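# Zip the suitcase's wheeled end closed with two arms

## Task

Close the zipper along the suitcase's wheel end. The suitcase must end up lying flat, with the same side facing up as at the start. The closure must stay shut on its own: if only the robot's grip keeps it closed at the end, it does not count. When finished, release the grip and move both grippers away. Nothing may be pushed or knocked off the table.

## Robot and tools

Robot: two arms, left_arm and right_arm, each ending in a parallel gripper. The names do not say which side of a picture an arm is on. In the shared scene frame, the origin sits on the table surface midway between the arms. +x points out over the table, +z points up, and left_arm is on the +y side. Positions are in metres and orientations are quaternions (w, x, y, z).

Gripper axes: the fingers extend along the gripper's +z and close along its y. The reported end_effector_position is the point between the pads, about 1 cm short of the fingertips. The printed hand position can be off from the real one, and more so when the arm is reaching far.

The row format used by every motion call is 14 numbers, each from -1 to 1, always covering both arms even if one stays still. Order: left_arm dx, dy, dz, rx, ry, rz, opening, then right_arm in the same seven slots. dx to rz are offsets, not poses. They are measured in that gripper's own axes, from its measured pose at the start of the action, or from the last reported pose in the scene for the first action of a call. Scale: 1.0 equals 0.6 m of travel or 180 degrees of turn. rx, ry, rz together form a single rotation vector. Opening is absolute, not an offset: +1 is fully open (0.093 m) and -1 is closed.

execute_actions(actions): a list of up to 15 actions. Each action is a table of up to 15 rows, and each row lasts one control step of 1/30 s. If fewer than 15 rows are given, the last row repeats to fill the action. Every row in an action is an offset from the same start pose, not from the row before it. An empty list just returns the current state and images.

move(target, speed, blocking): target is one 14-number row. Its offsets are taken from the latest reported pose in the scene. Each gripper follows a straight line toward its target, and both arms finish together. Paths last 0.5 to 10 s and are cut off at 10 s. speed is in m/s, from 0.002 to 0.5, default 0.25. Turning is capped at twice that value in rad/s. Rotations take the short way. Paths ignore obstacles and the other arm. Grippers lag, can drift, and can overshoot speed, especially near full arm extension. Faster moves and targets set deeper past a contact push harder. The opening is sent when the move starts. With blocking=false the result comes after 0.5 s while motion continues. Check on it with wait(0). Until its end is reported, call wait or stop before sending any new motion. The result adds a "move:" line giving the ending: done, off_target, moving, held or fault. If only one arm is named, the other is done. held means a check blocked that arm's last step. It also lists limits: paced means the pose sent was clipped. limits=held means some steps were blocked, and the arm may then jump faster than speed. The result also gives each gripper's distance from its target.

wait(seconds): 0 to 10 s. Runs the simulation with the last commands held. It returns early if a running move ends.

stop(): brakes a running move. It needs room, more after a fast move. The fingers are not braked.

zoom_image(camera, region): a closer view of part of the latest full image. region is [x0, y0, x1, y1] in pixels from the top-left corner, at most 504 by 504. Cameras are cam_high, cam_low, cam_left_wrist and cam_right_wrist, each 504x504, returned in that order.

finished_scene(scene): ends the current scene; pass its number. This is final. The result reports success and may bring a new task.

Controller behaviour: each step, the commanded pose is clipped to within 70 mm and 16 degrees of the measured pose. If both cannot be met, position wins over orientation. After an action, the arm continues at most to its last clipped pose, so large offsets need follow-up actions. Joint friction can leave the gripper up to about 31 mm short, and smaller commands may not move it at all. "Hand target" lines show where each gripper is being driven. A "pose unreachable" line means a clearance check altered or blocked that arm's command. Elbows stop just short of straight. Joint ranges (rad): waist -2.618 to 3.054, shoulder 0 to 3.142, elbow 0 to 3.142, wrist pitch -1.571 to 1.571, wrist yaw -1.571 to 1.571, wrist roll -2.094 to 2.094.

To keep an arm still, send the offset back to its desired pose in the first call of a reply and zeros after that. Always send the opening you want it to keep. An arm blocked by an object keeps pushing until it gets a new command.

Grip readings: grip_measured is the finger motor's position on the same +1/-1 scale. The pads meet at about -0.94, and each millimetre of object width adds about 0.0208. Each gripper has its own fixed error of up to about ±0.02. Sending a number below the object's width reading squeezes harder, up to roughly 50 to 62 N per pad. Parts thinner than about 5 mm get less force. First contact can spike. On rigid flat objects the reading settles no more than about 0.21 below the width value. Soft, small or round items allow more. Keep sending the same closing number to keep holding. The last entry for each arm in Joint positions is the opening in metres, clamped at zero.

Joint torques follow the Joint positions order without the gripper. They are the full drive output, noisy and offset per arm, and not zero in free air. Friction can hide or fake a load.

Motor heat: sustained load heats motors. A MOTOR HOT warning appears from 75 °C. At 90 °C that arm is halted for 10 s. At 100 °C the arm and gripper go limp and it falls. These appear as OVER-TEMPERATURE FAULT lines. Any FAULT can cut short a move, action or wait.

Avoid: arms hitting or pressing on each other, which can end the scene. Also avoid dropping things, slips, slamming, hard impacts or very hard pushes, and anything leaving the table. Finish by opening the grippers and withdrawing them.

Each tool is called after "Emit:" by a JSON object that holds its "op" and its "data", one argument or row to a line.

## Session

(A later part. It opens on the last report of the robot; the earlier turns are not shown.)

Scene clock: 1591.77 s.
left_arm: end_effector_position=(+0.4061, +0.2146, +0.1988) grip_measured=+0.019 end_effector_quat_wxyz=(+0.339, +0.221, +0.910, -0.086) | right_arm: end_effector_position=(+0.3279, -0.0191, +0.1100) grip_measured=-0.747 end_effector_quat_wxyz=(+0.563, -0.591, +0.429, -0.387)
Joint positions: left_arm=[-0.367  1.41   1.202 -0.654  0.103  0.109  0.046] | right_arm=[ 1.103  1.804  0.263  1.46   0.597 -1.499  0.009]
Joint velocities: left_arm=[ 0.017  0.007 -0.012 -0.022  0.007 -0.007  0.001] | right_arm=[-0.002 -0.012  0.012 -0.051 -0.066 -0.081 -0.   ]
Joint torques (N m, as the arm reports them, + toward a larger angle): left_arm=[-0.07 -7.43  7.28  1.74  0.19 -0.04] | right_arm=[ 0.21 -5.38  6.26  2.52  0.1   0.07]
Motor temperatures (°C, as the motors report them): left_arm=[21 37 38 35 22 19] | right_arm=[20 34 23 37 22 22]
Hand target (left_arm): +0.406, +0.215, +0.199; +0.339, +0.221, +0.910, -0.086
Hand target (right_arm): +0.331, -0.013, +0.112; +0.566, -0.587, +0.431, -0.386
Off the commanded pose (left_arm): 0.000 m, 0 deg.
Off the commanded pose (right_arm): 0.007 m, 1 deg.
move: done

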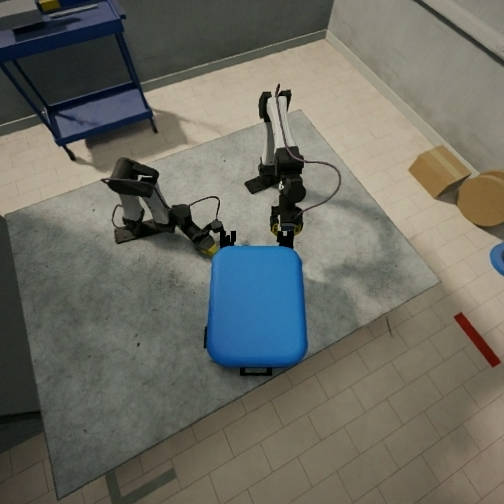

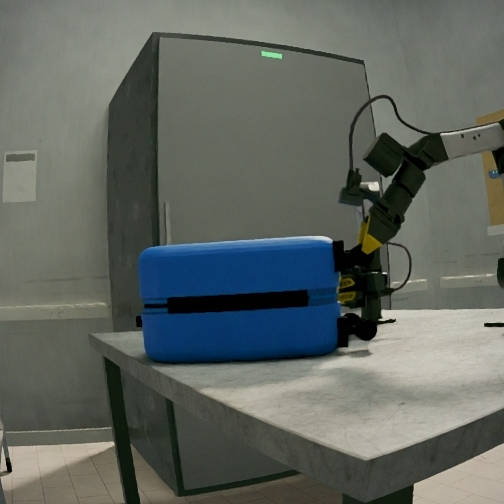

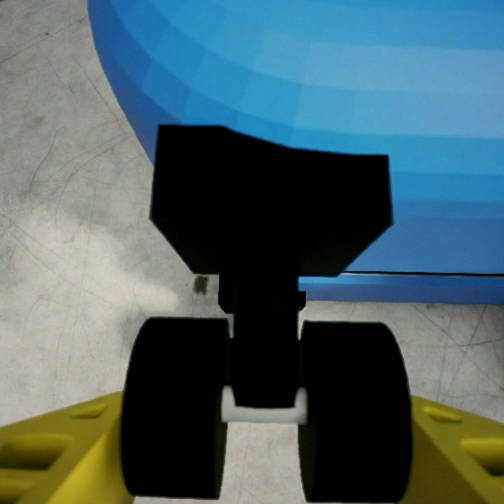

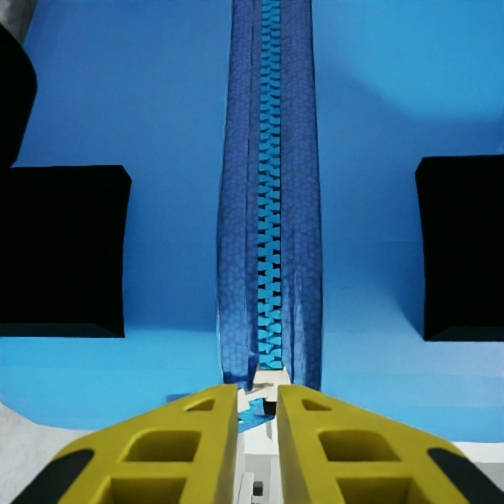

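Emit:
{"op": "move", "data": {
  "target": [0,0,0,0,0,0,0,-0.03,-0.012,0.045,0,0,0,-0.75],
  "speed": 0.05
}}

Scene clock: 1599.07 s.
left_arm: end_effector_position=(+0.4061, +0.2146, +0.1988) grip_measured=+0.019 end_effector_quat_wxyz=(+0.339, +0.221, +0.910, -0.086) | right_arm: end_effector_position=(+0.3432, +0.0012, +0.1139) grip_measured=-0.747 end_effector_quat_wxyz=(+0.560, -0.593, +0.430, -0.388)
Joint positions: left_arm=[-0.367  1.41   1.202 -0.654  0.103  0.109  0.046] | right_arm=[ 1.103  1.826  0.369  1.369  0.6   -1.499  0.009]
Joint velocities: left_arm=[-0.017 -0.007  0.002 -0.051  0.022 -0.037 -0.001] | right_arm=[ 0.007 -0.002 -0.012 -0.037  0.022 -0.051 -0.001]
Joint torques (N m, as the arm reports them, + toward a larger angle): left_arm=[-0.12 -7.51  7.4   1.74  0.14 -0.05] | right_arm=[-0.37 -6.08  6.77  2.51 -0.03 -0.01]
Motor temperatures (°C, as the motors report them): left_arm=[21 37 39 35 22 19] | right_arm=[20 34 24 37 22 22]
Hand target (left_arm): +0.406, +0.215, +0.199; +0.339, +0.221, +0.910, -0.086
Hand target (right_arm): +0.348, +0.007, +0.116; +0.563, -0.591, +0.429, -0.387
Off the commanded pose (left_arm): 0.000 m, 0 deg.
Off the commanded pose (right_arm): 0.008 m, 0 deg.
move: done

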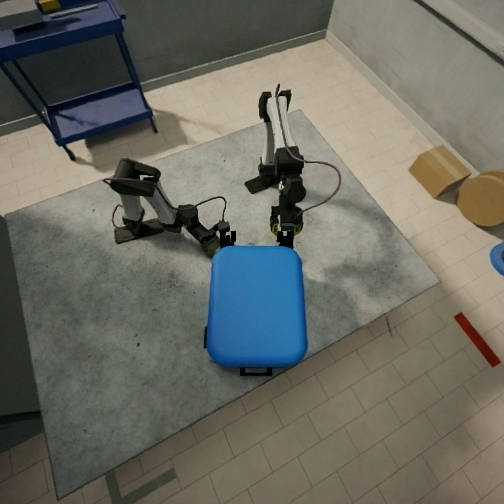

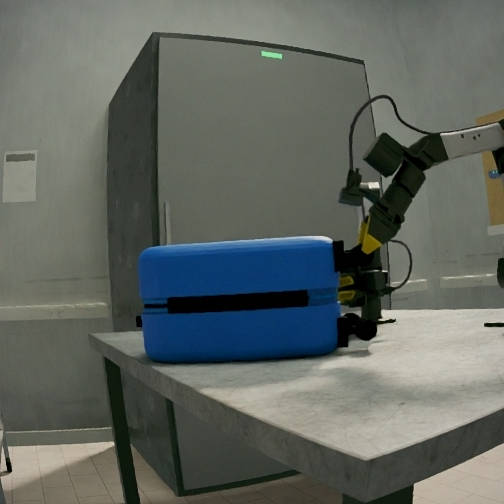

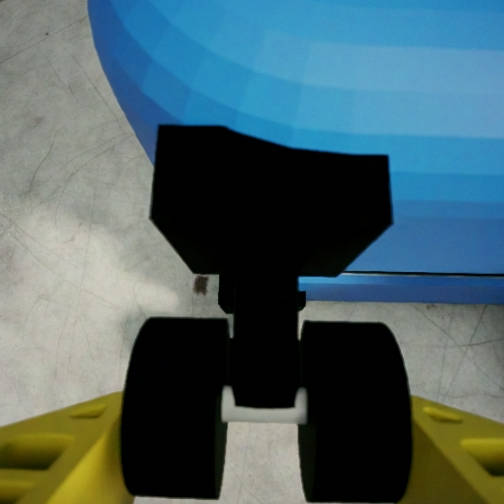

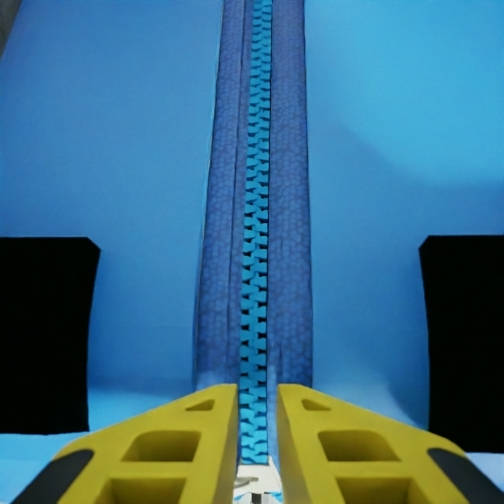

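Emit:
{"op": "execute_actions", "data": {
  "actions": [
    [[0,0,0,0,0,0,0,0,0,0.01,0,0,0,-0.75],[0,0,0,0,0,0,0,0.003,0,0.02,0,0,0,-0.75],[0,0,0,0,0,0,0,0.006,0,0.03,0,0,0,-0.75],[0,0,0,0,0,0,0,0.01,0,0.035,0,0,0,-0.75]],
    [[0,0,0,0,0,0,0,0.01,0,0.02,0,-0.005,0,-0.75],[0,0,0,0,0,0,0,0.02,0,0.02,0,-0.01,0,-0.75],[0,0,0,0,0,0,0,0.03,0,0.022,0,-0.015,0,-0.75],[0,0,0,0,0,0,0,0.04,0,0.025,0,-0.02,0,-0.75]]
  ]
}}

Scene clock: 1606.23 s.
left_arm: end_effector_position=(+0.4102, +0.2173, +0.1994) grip_measured=+0.019 end_effector_quat_wxyz=(+0.344, +0.204, +0.913, -0.081) | right_arm: end_effector_position=(+0.3682, -0.0036, +0.1110) grip_measured=-0.747 end_effector_quat_wxyz=(+0.583, -0.615, +0.399, -0.349)
Joint positions: left_arm=[-0.367  1.414  1.202 -0.641  0.08   0.08   0.046] | right_arm=[ 0.944  1.85   0.384  1.386  0.323 -1.509  0.009]
Joint velocities: left_arm=[ 0.002 -0.017 -0.022 -0.037  0.007  0.007  0.   ] | right_arm=[-0.012  0.002  0.012 -0.007  0.037 -0.037 -0.001]
Joint torques (N m, as the arm reports them, + toward a larger angle): left_arm=[-0.17 -7.8   7.2   1.64  0.29  0.24] | right_arm=[-2.11 -6.11  4.02  2.91  0.27 -0.06]
Motor temperatures (°C, as the motors report them): left_arm=[21 37 39 35 22 19] | right_arm=[20 33 24 36 22 22]
Hand target (left_arm): +0.407, +0.215, +0.199; +0.340, +0.219, +0.910, -0.084
Hand target (right_arm): +0.376, -0.019, +0.108; +0.572, -0.607, +0.413, -0.367
Off the commanded pose (left_arm): 0.004 m, 2 deg.
Off the commanded pose (right_arm): 0.018 m, 3 deg.

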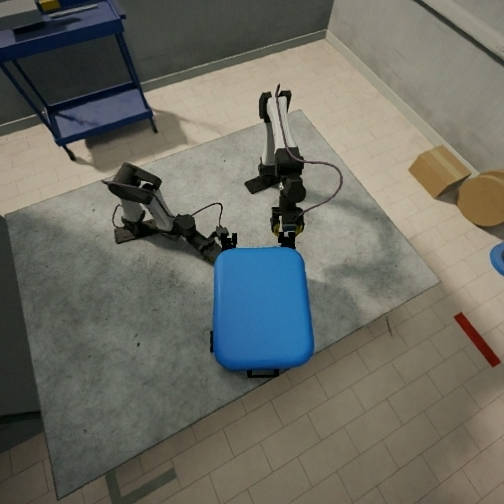

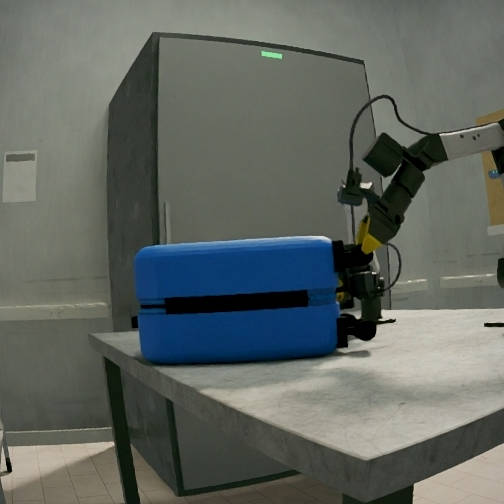

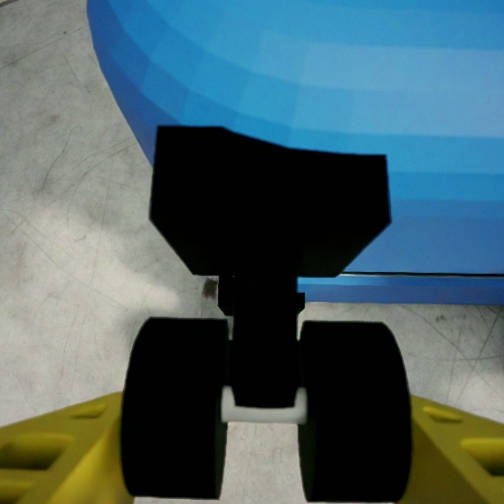

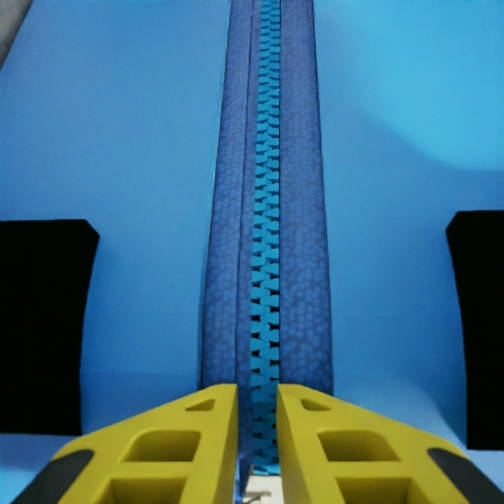

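Emit:
{"op": "execute_actions", "data": {
  "actions": [
    [[0.005,0.005,-0.004,0.004,0,0.005,0,0.02,-0.005,-0.005,0,0.0,0,-0.75],[0.01,0.01,-0.008,0.008,0,0.01,0,0.03,-0.006,-0.008,0,0.0,0,-0.75],[0.015,0.015,-0.012,0.012,0,0.015,0,0.04,-0.007,-0.01,0,0.0,0,-0.75],[0.02,0.02,-0.016,0.017,0,0.02,0,0.045,-0.007,-0.01,0,0,0,-0.75]]
  ]
}}

Scene clock: 1617.57 s.
left_arm: end_effector_position=(+0.4143, +0.2305, +0.1988) grip_measured=+0.019 end_effector_quat_wxyz=(+0.349, +0.220, +0.907, -0.089) | right_arm: end_effector_position=(+0.3706, -0.0120, +0.1129) grip_measured=-0.747 end_effector_quat_wxyz=(+0.594, -0.626, +0.383, -0.328)
Joint positions: left_arm=[-0.302  1.409  1.189 -0.627  0.15   0.156  0.046] | right_arm=[ 0.872  1.822  0.358  1.384  0.189 -1.51   0.009]
Joint velocities: left_arm=[-0.007  0.002  0.002  0.007  0.066 -0.022  0.   ] | right_arm=[-0.002 -0.007 -0.007 -0.037 -0.081  0.022 -0.001]
Joint torques (N m, as the arm reports them, + toward a larger angle): left_arm=[  1.03 -10.5    5.84   1.45   0.52   0.44] | right_arm=[-1.79 -8.78  2.9   2.79  0.49 -0.07]
Motor temperatures (°C, as the motors report them): left_arm=[21 37 39 35 22 19] | right_arm=[20 33 24 37 22 22]
Hand target (left_arm): +0.402, +0.234, +0.199; +0.341, +0.241, +0.904, -0.093
Hand target (right_arm): +0.375, -0.030, +0.114; +0.583, -0.616, +0.399, -0.349
Off the commanded pose (left_arm): 0.014 m, 3 deg.
Off the commanded pose (right_arm): 0.019 m, 4 deg.

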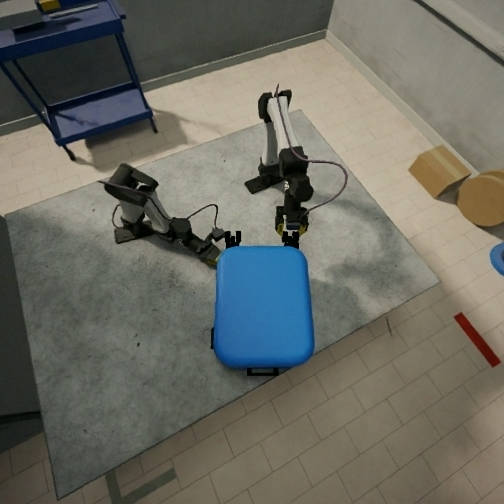

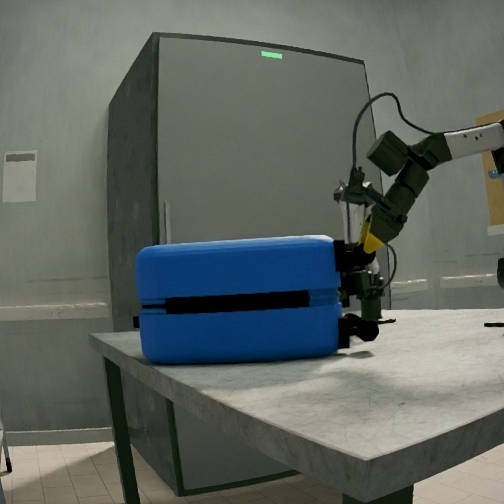

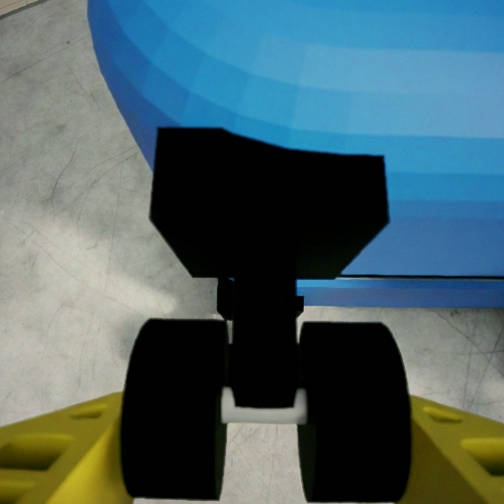

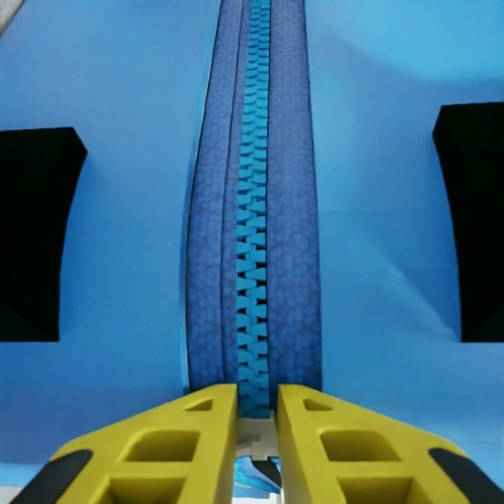

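Emit:
{"op": "execute_actions", "data": {
  "actions": [
    [[0.015,0.0,-0.012,0.01,0,0.012,0,0.03,0,0.005,0,0.0,0,-0.75],[0.025,0.0,-0.02,0.014,0,0.016,0,0.035,0,0.01,0,0.0,0,-0.75],[0.035,0.0,-0.03,0.018,0,0.021,0,0.04,0,0.012,0,-0.01,0,-0.75],[0.045,0.0,-0.038,0.022,0,0.026,0,0.04,0,0.015,0,-0.015,0,-0.75]]
  ]
}}

Scene clock: 1622.20 s.
left_arm: end_effector_position=(+0.4070, +0.2459, +0.1989) grip_measured=+0.019 end_effector_quat_wxyz=(+0.365, +0.226, +0.898, -0.095) | right_arm: end_effector_position=(+0.3726, -0.0114, +0.1122) grip_measured=-0.747 end_effector_quat_wxyz=(+0.619, -0.648, +0.343, -0.283)
Joint positions: left_arm=[-0.243  1.346  1.116 -0.589  0.205  0.207  0.046] | right_arm=[ 0.775  1.833  0.358  1.4   -0.044 -1.516  0.009]
Joint velocities: left_arm=[-0.017 -0.007  0.007 -0.022  0.022  0.051 -0.   ] | right_arm=[-0.012 -0.007 -0.002 -0.095 -0.051 -0.037  0.   ]
Joint torques (N m, as the arm reports them, + toward a larger angle): left_arm=[  1.   -10.78   6.18   0.96   0.64   0.89] | right_arm=[-2.29 -5.76  5.75  2.69  0.72 -0.05]
Motor temperatures (°C, as the motors report them): left_arm=[21 38 39 34 22 20] | right_arm=[20 34 24 37 22 22]
Hand target (left_arm): +0.385, +0.246, +0.198; +0.347, +0.266, +0.893, -0.105
Hand target (right_arm): +0.389, -0.028, +0.111; +0.604, -0.634, +0.369, -0.312
Off the commanded pose (left_arm): 0.024 m, 6 deg.
Off the commanded pose (right_arm): 0.025 m, 5 deg.

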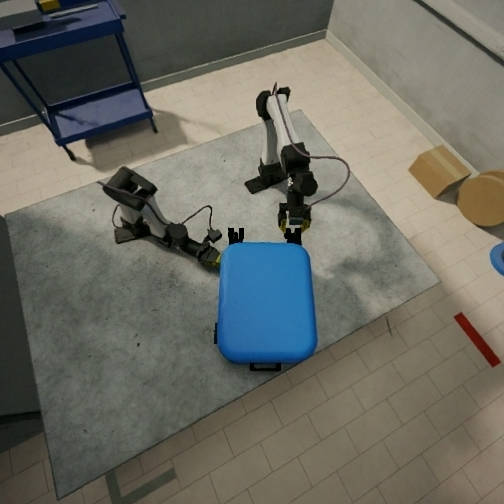

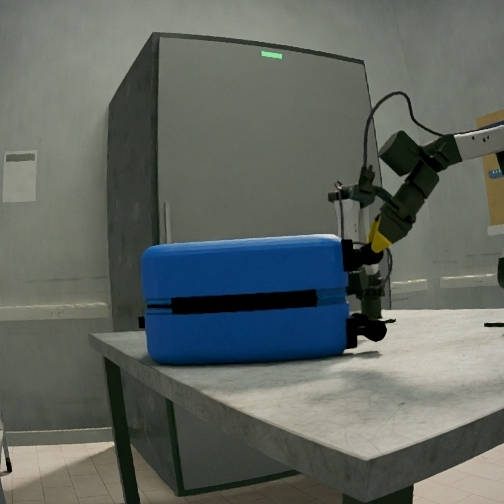

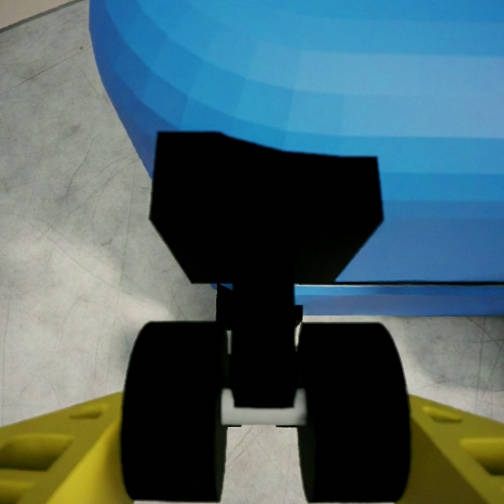

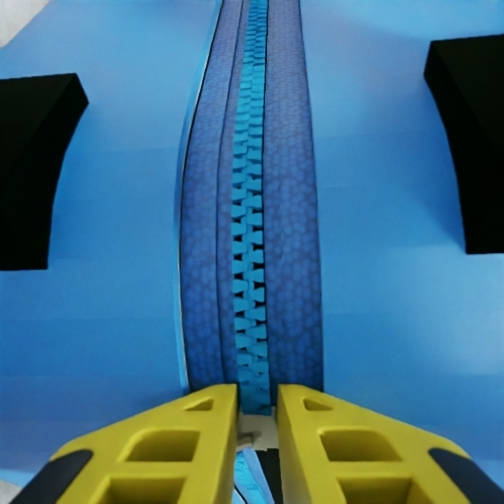

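Advancing. Repeat.

Emit:
{"op": "execute_actions", "data": {
  "actions": [
    [[0.03,-0.005,-0.026,0.018,0,0.02,0,0.035,0,0.012,0,0.0,0,-0.75],[0.035,-0.005,-0.03,0.018,0,0.021,0,0.038,0,0.015,0,0.0,0,-0.75],[0.04,-0.008,-0.036,0.02,0,0.023,0,0.04,0,0.017,0,-0.01,0,-0.75],[0.046,-0.01,-0.042,0.022,0,0.026,0,0.04,0,0.02,0,-0.015,0,-0.75]]
  ]
}}

Scene clock: 1626.00 s.
left_arm: end_effector_position=(+0.3949, +0.2615, +0.1988) grip_measured=+0.019 end_effector_quat_wxyz=(+0.378, +0.224, +0.893, -0.097) | right_arm: end_effector_position=(+0.3744, -0.0079, +0.1120) grip_measured=-0.747 end_effector_quat_wxyz=(+0.642, -0.665, +0.298, -0.238)
Joint positions: left_arm=[-0.189  1.271  1.043 -0.571  0.246  0.241  0.046] | right_arm=[ 0.69   1.866  0.385  1.415 -0.269 -1.521  0.009]
Joint velocities: left_arm=[-0.027 -0.002  0.012  0.022  0.022 -0.007 -0.   ] | right_arm=[-0.022  0.007  0.002  0.022 -0.081 -0.066  0.001]
Joint torques (N m, as the arm reports them, + toward a larger angle): left_arm=[ 0.63 -9.87  6.14  1.06  0.81  0.95] | right_arm=[-2.34 -6.02  6.57  2.45  0.71 -0.03]
Motor temperatures (°C, as the motors report them): left_arm=[21 39 39 34 22 20] | right_arm=[20 34 24 37 22 22]
Hand target (left_arm): +0.373, +0.258, +0.198; +0.364, +0.271, +0.884, -0.109
Hand target (right_arm): +0.395, -0.024, +0.110; +0.627, -0.654, +0.328, -0.267
Off the commanded pose (left_arm): 0.024 m, 6 deg.
Off the commanded pose (right_arm): 0.027 m, 5 deg.

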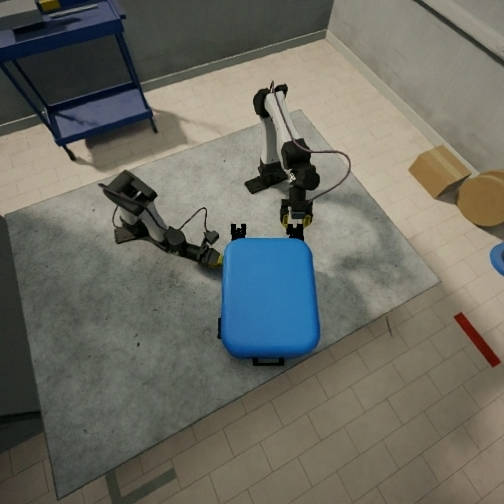

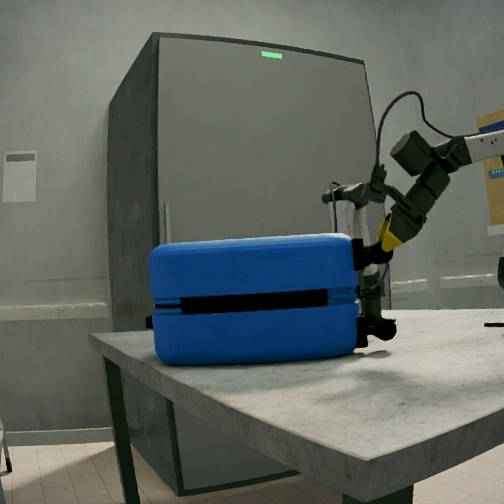

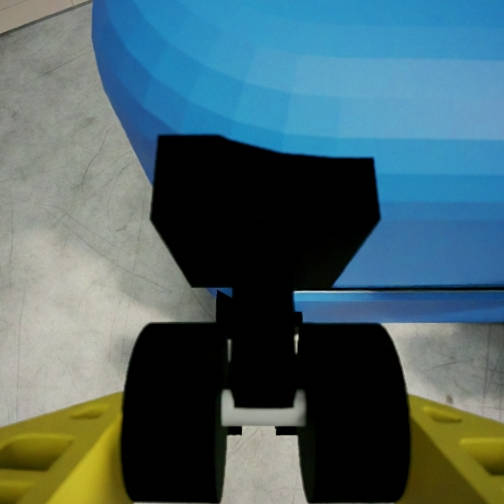

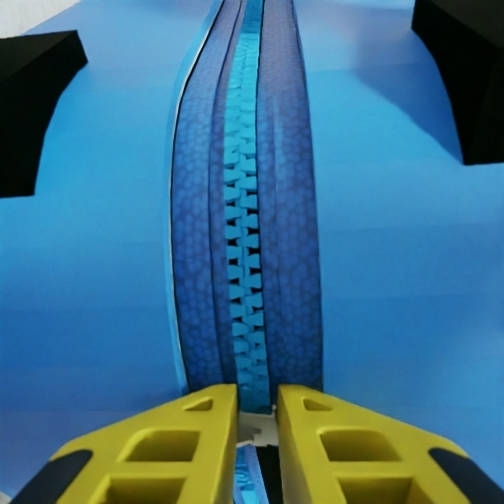

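Emit:
{"op": "execute_actions", "data": {
  "actions": [
    [[0.03,-0.008,-0.026,0.018,0,0.02,0,0.035,0,0.015,0,0.0,0,-0.75],[0.035,-0.008,-0.03,0.018,0,0.021,0,0.038,0,0.017,0,0.0,0,-0.75],[0.04,-0.01,-0.036,0.02,0,0.023,0,0.04,0,0.02,0,-0.01,0,-0.75],[0.046,-0.012,-0.042,0.022,0,0.026,0,0.04,0,0.02,0,-0.012,0,-0.75]],
    [[0.03,-0.008,-0.026,0.018,0,0.02,0,0.035,0,0.015,0,0.0,0,-0.75],[0.035,-0.008,-0.03,0.018,0,0.021,0,0.038,0,0.017,0,0.0,0,-0.75],[0.04,-0.01,-0.036,0.02,0,0.023,0,0.04,0,0.018,0,0,0,-0.75],[0.046,-0.012,-0.042,0.022,0,0.026,0,0.04,0,0.018,0,0,0,-0.75]]
  ]
}}

Scene clock: 1634.00 s.
left_arm: end_effector_position=(+0.3661, +0.2936, +0.1981) grip_measured=+0.019 end_effector_quat_wxyz=(+0.399, +0.223, +0.884, -0.100) | right_arm: end_effector_position=(+0.3773, +0.0067, +0.1123) grip_measured=-0.747 end_effector_quat_wxyz=(+0.674, -0.686, +0.221, -0.164)
Joint positions: left_arm=[-0.05   1.12   0.922 -0.585  0.355  0.334  0.046] | right_arm=[ 0.603  1.946  0.485  1.415 -0.581 -1.524  0.009]
Joint velocities: left_arm=[-0.007 -0.007  0.027 -0.022 -0.051  0.081 -0.001] | right_arm=[-0.002 -0.002 -0.017  0.022 -0.007 -0.022  0.   ]
Joint torques (N m, as the arm reports them, + toward a larger angle): left_arm=[ 0.83 -8.17  6.43  1.1   0.79  0.96] | right_arm=[-2.44 -7.01  6.66  2.24  0.8  -0.04]
Motor temperatures (°C, as the motors report them): left_arm=[21 40 39 33 22 20] | right_arm=[21 34 25 37 22 22]
Hand target (left_arm): +0.346, +0.288, +0.196; +0.388, +0.269, +0.875, -0.111
Hand target (right_arm): +0.401, -0.009, +0.110; +0.661, -0.677, +0.256, -0.197
Off the commanded pose (left_arm): 0.022 m, 6 deg.
Off the commanded pose (right_arm): 0.030 m, 6 deg.

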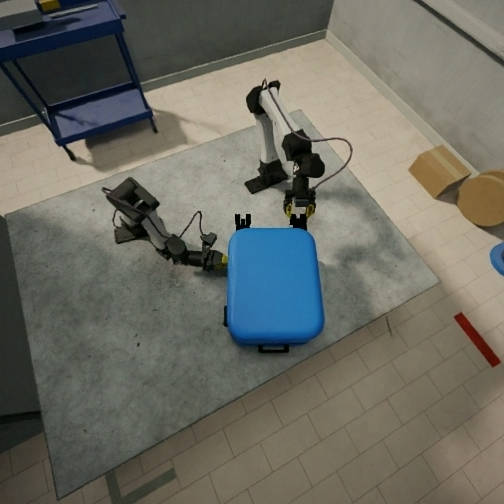

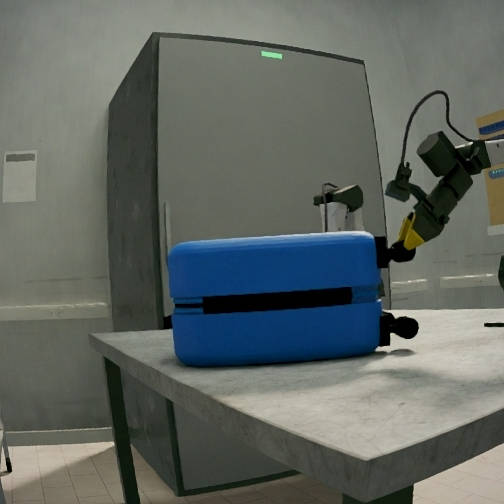

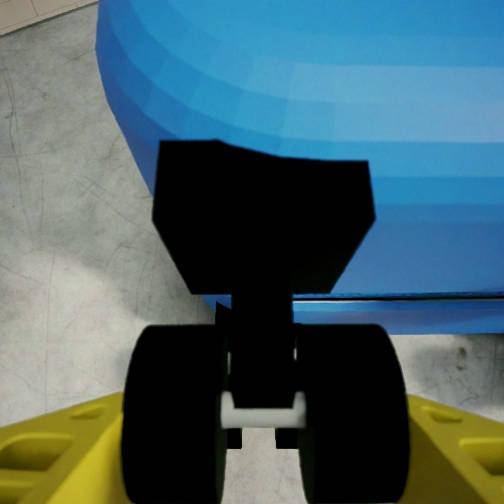

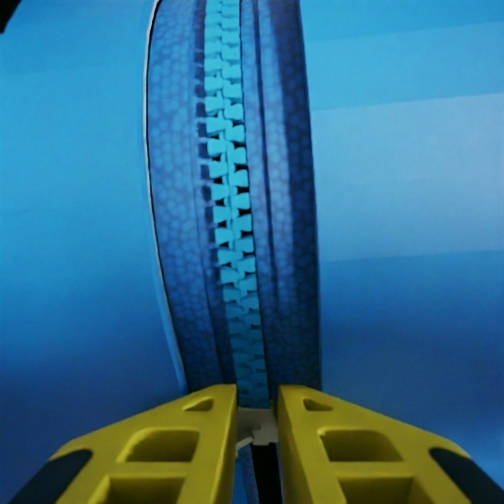

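Emit:
{"op": "execute_actions", "data": {
  "actions": [
    [[0,0,0,0,0,0,0,-0.005,0,-0.01,0,0,0,-0.75],[0,0,0,0,0,0,0,-0.005,0,-0.02,0,0,0,-0.75],[0,0,0,0,0,0,0.3,-0.005,0,-0.03,0,0,0,-0.75],[0,0,0,0,0,0,0.6,-0.005,0,-0.04,0,0,0,-0.75],[0,0,0,0,0,0,1,-0.005,0,-0.05,0,0,0,-0.75],[0,0,0,0,0,0,1,-0.005,0,-0.06,0,0,0,-0.75],[0,0,0,0,0,0,1,-0.005,0,-0.07,0,0,0,-0.75],[0,0,0,0,0,0,1,-0.005,0,-0.08,0,0,0,-0.75]]
  ]
}}

Emit:
{"op": "move", "data": {
  "target": [0,0,-0.2,0,0,0,1,-0.05,-0.1,-0.15,0,0,0,-0.75],
  "speed": 0.2
}}

Scene clock: 1641.10 s.
left_arm: end_effector_position=(+0.3666, +0.2947, +0.1980) grip_measured=+0.998 end_effector_quat_wxyz=(+0.399, +0.219, +0.885, -0.098) | right_arm: end_effector_position=(+0.3565, -0.0300, +0.1105) grip_measured=-0.747 end_effector_quat_wxyz=(+0.669, -0.687, +0.231, -0.162)
Joint positions: left_arm=[-0.05   1.12   0.922 -0.583  0.348  0.328  0.093] | right_arm=[ 0.509  1.869  0.345  1.459 -0.662 -1.524  0.009]
Joint velocities: left_arm=[-0.007  0.007 -0.017 -0.037  0.037  0.007 -0.001] | right_arm=[ 0.022 -0.007  0.002  0.125 -0.037  0.037  0.001]
Joint torques (N m, as the arm reports them, + toward a larger angle): left_arm=[ 0.14 -4.18  7.14  1.83  0.34  0.01] | right_arm=[-0.64 -8.2   2.36  2.63 -0.13 -0.07]
Motor temperatures (°C, as the motors report them): left_arm=[21 39 39 33 22 20] | right_arm=[21 34 25 36 22 22]
Hand target (left_arm): +0.366, +0.294, +0.198; +0.399, +0.223, +0.884, -0.100
Hand target (right_arm): +0.350, -0.032, +0.114; +0.674, -0.686, +0.221, -0.164
Off the commanded pose (left_arm): 0.001 m, 1 deg.
Off the commanded pose (right_arm): 0.008 m, 1 deg.

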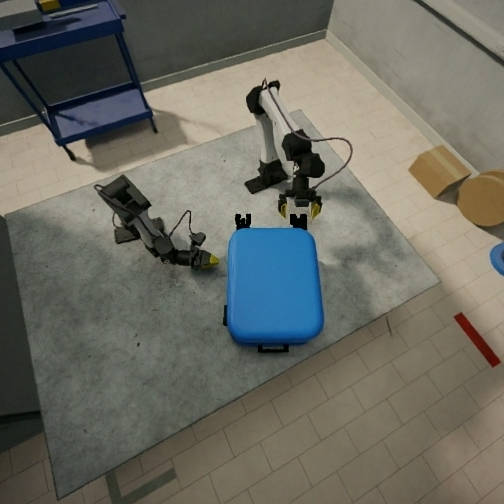

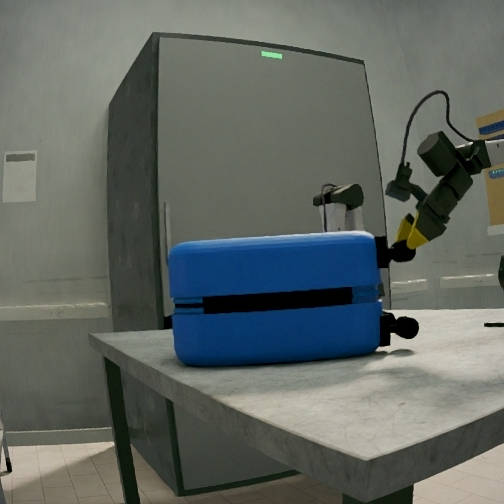

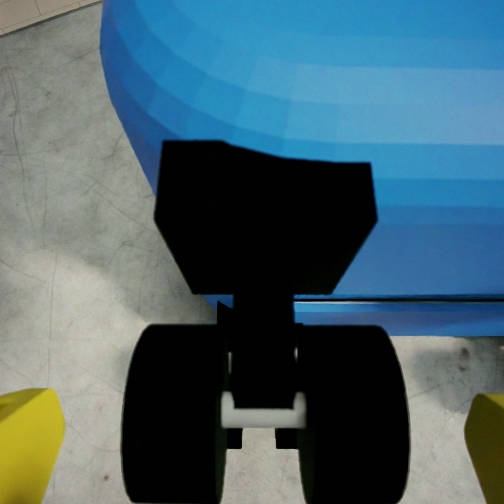

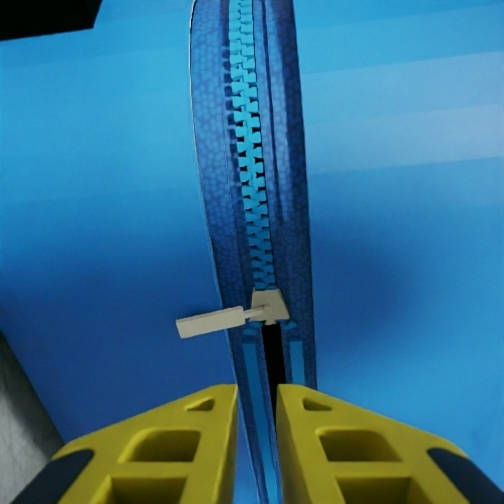

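Scene clock: 1642.67 s.
left_arm: end_effector_position=(+0.2922, +0.3362, +0.2757) grip_measured=+0.998 end_effector_quat_wxyz=(+0.400, +0.220, +0.885, -0.094) | right_arm: end_effector_position=(+0.2905, -0.0893, +0.1704) grip_measured=-0.747 end_effector_quat_wxyz=(+0.668, -0.688, +0.238, -0.155)
Joint positions: left_arm=[ 0.236  0.957  1.189 -1.111  0.535  0.564  0.093] | right_arm=[ 0.303  1.075  0.155  0.828 -0.868 -1.536  0.009]
Joint velocities: left_arm=[ 0.017  0.002  0.007  0.007 -0.007  0.022  0.   ] | right_arm=[ 0.002 -0.002  0.012 -0.037 -0.037 -0.007 -0.   ]
Joint torques (N m, as the arm reports them, + toward a larger angle): left_arm=[ 0.48 -2.03  7.37  1.41  0.37  0.02] | right_arm=[-0.69 -3.21  7.97  2.24 -0.14 -0.06]
Motor temperatures (°C, as the motors report them): left_arm=[21 39 39 33 22 20] | right_arm=[21 34 25 36 22 22]
Hand target (left_arm): +0.288, +0.336, +0.278; +0.399, +0.219, +0.885, -0.096
Hand target (right_arm): +0.292, -0.090, +0.176; +0.670, -0.687, +0.231, -0.162
Off the commanded pose (left_arm): 0.005 m, 1 deg.
Off the commanded pose (right_arm): 0.007 m, 1 deg.
move: done

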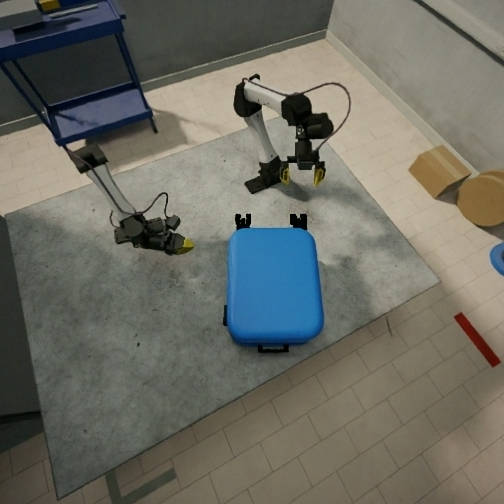

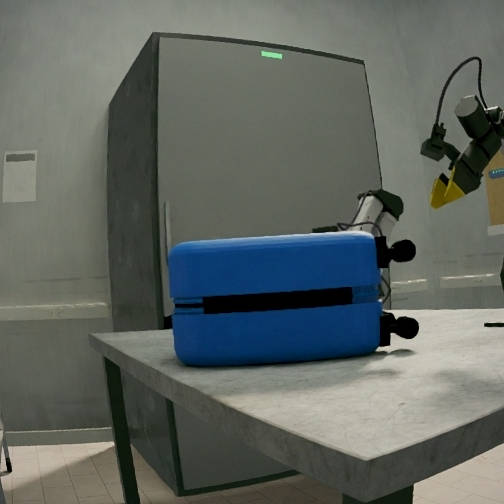

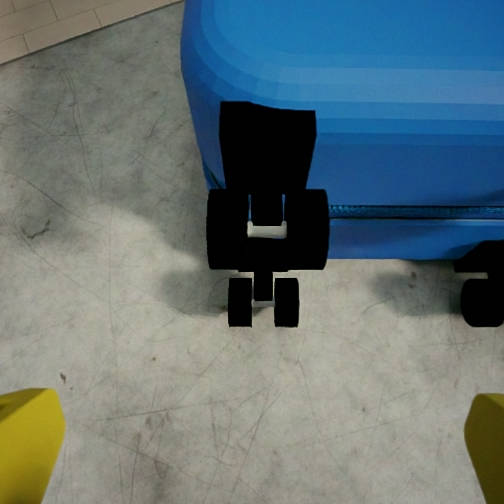

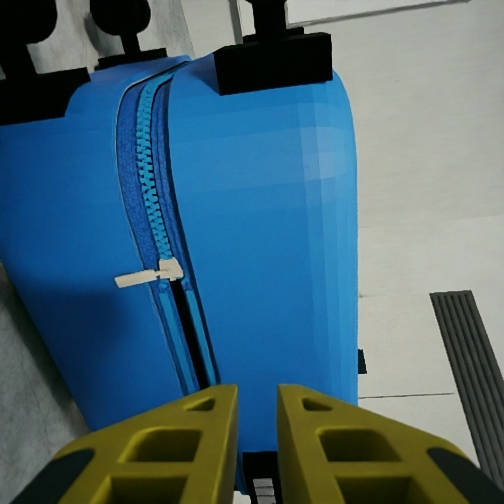

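Emit:
{"op": "finished_scene", "data": {
  "scene": 1
}}

The scene is finished: the task was done.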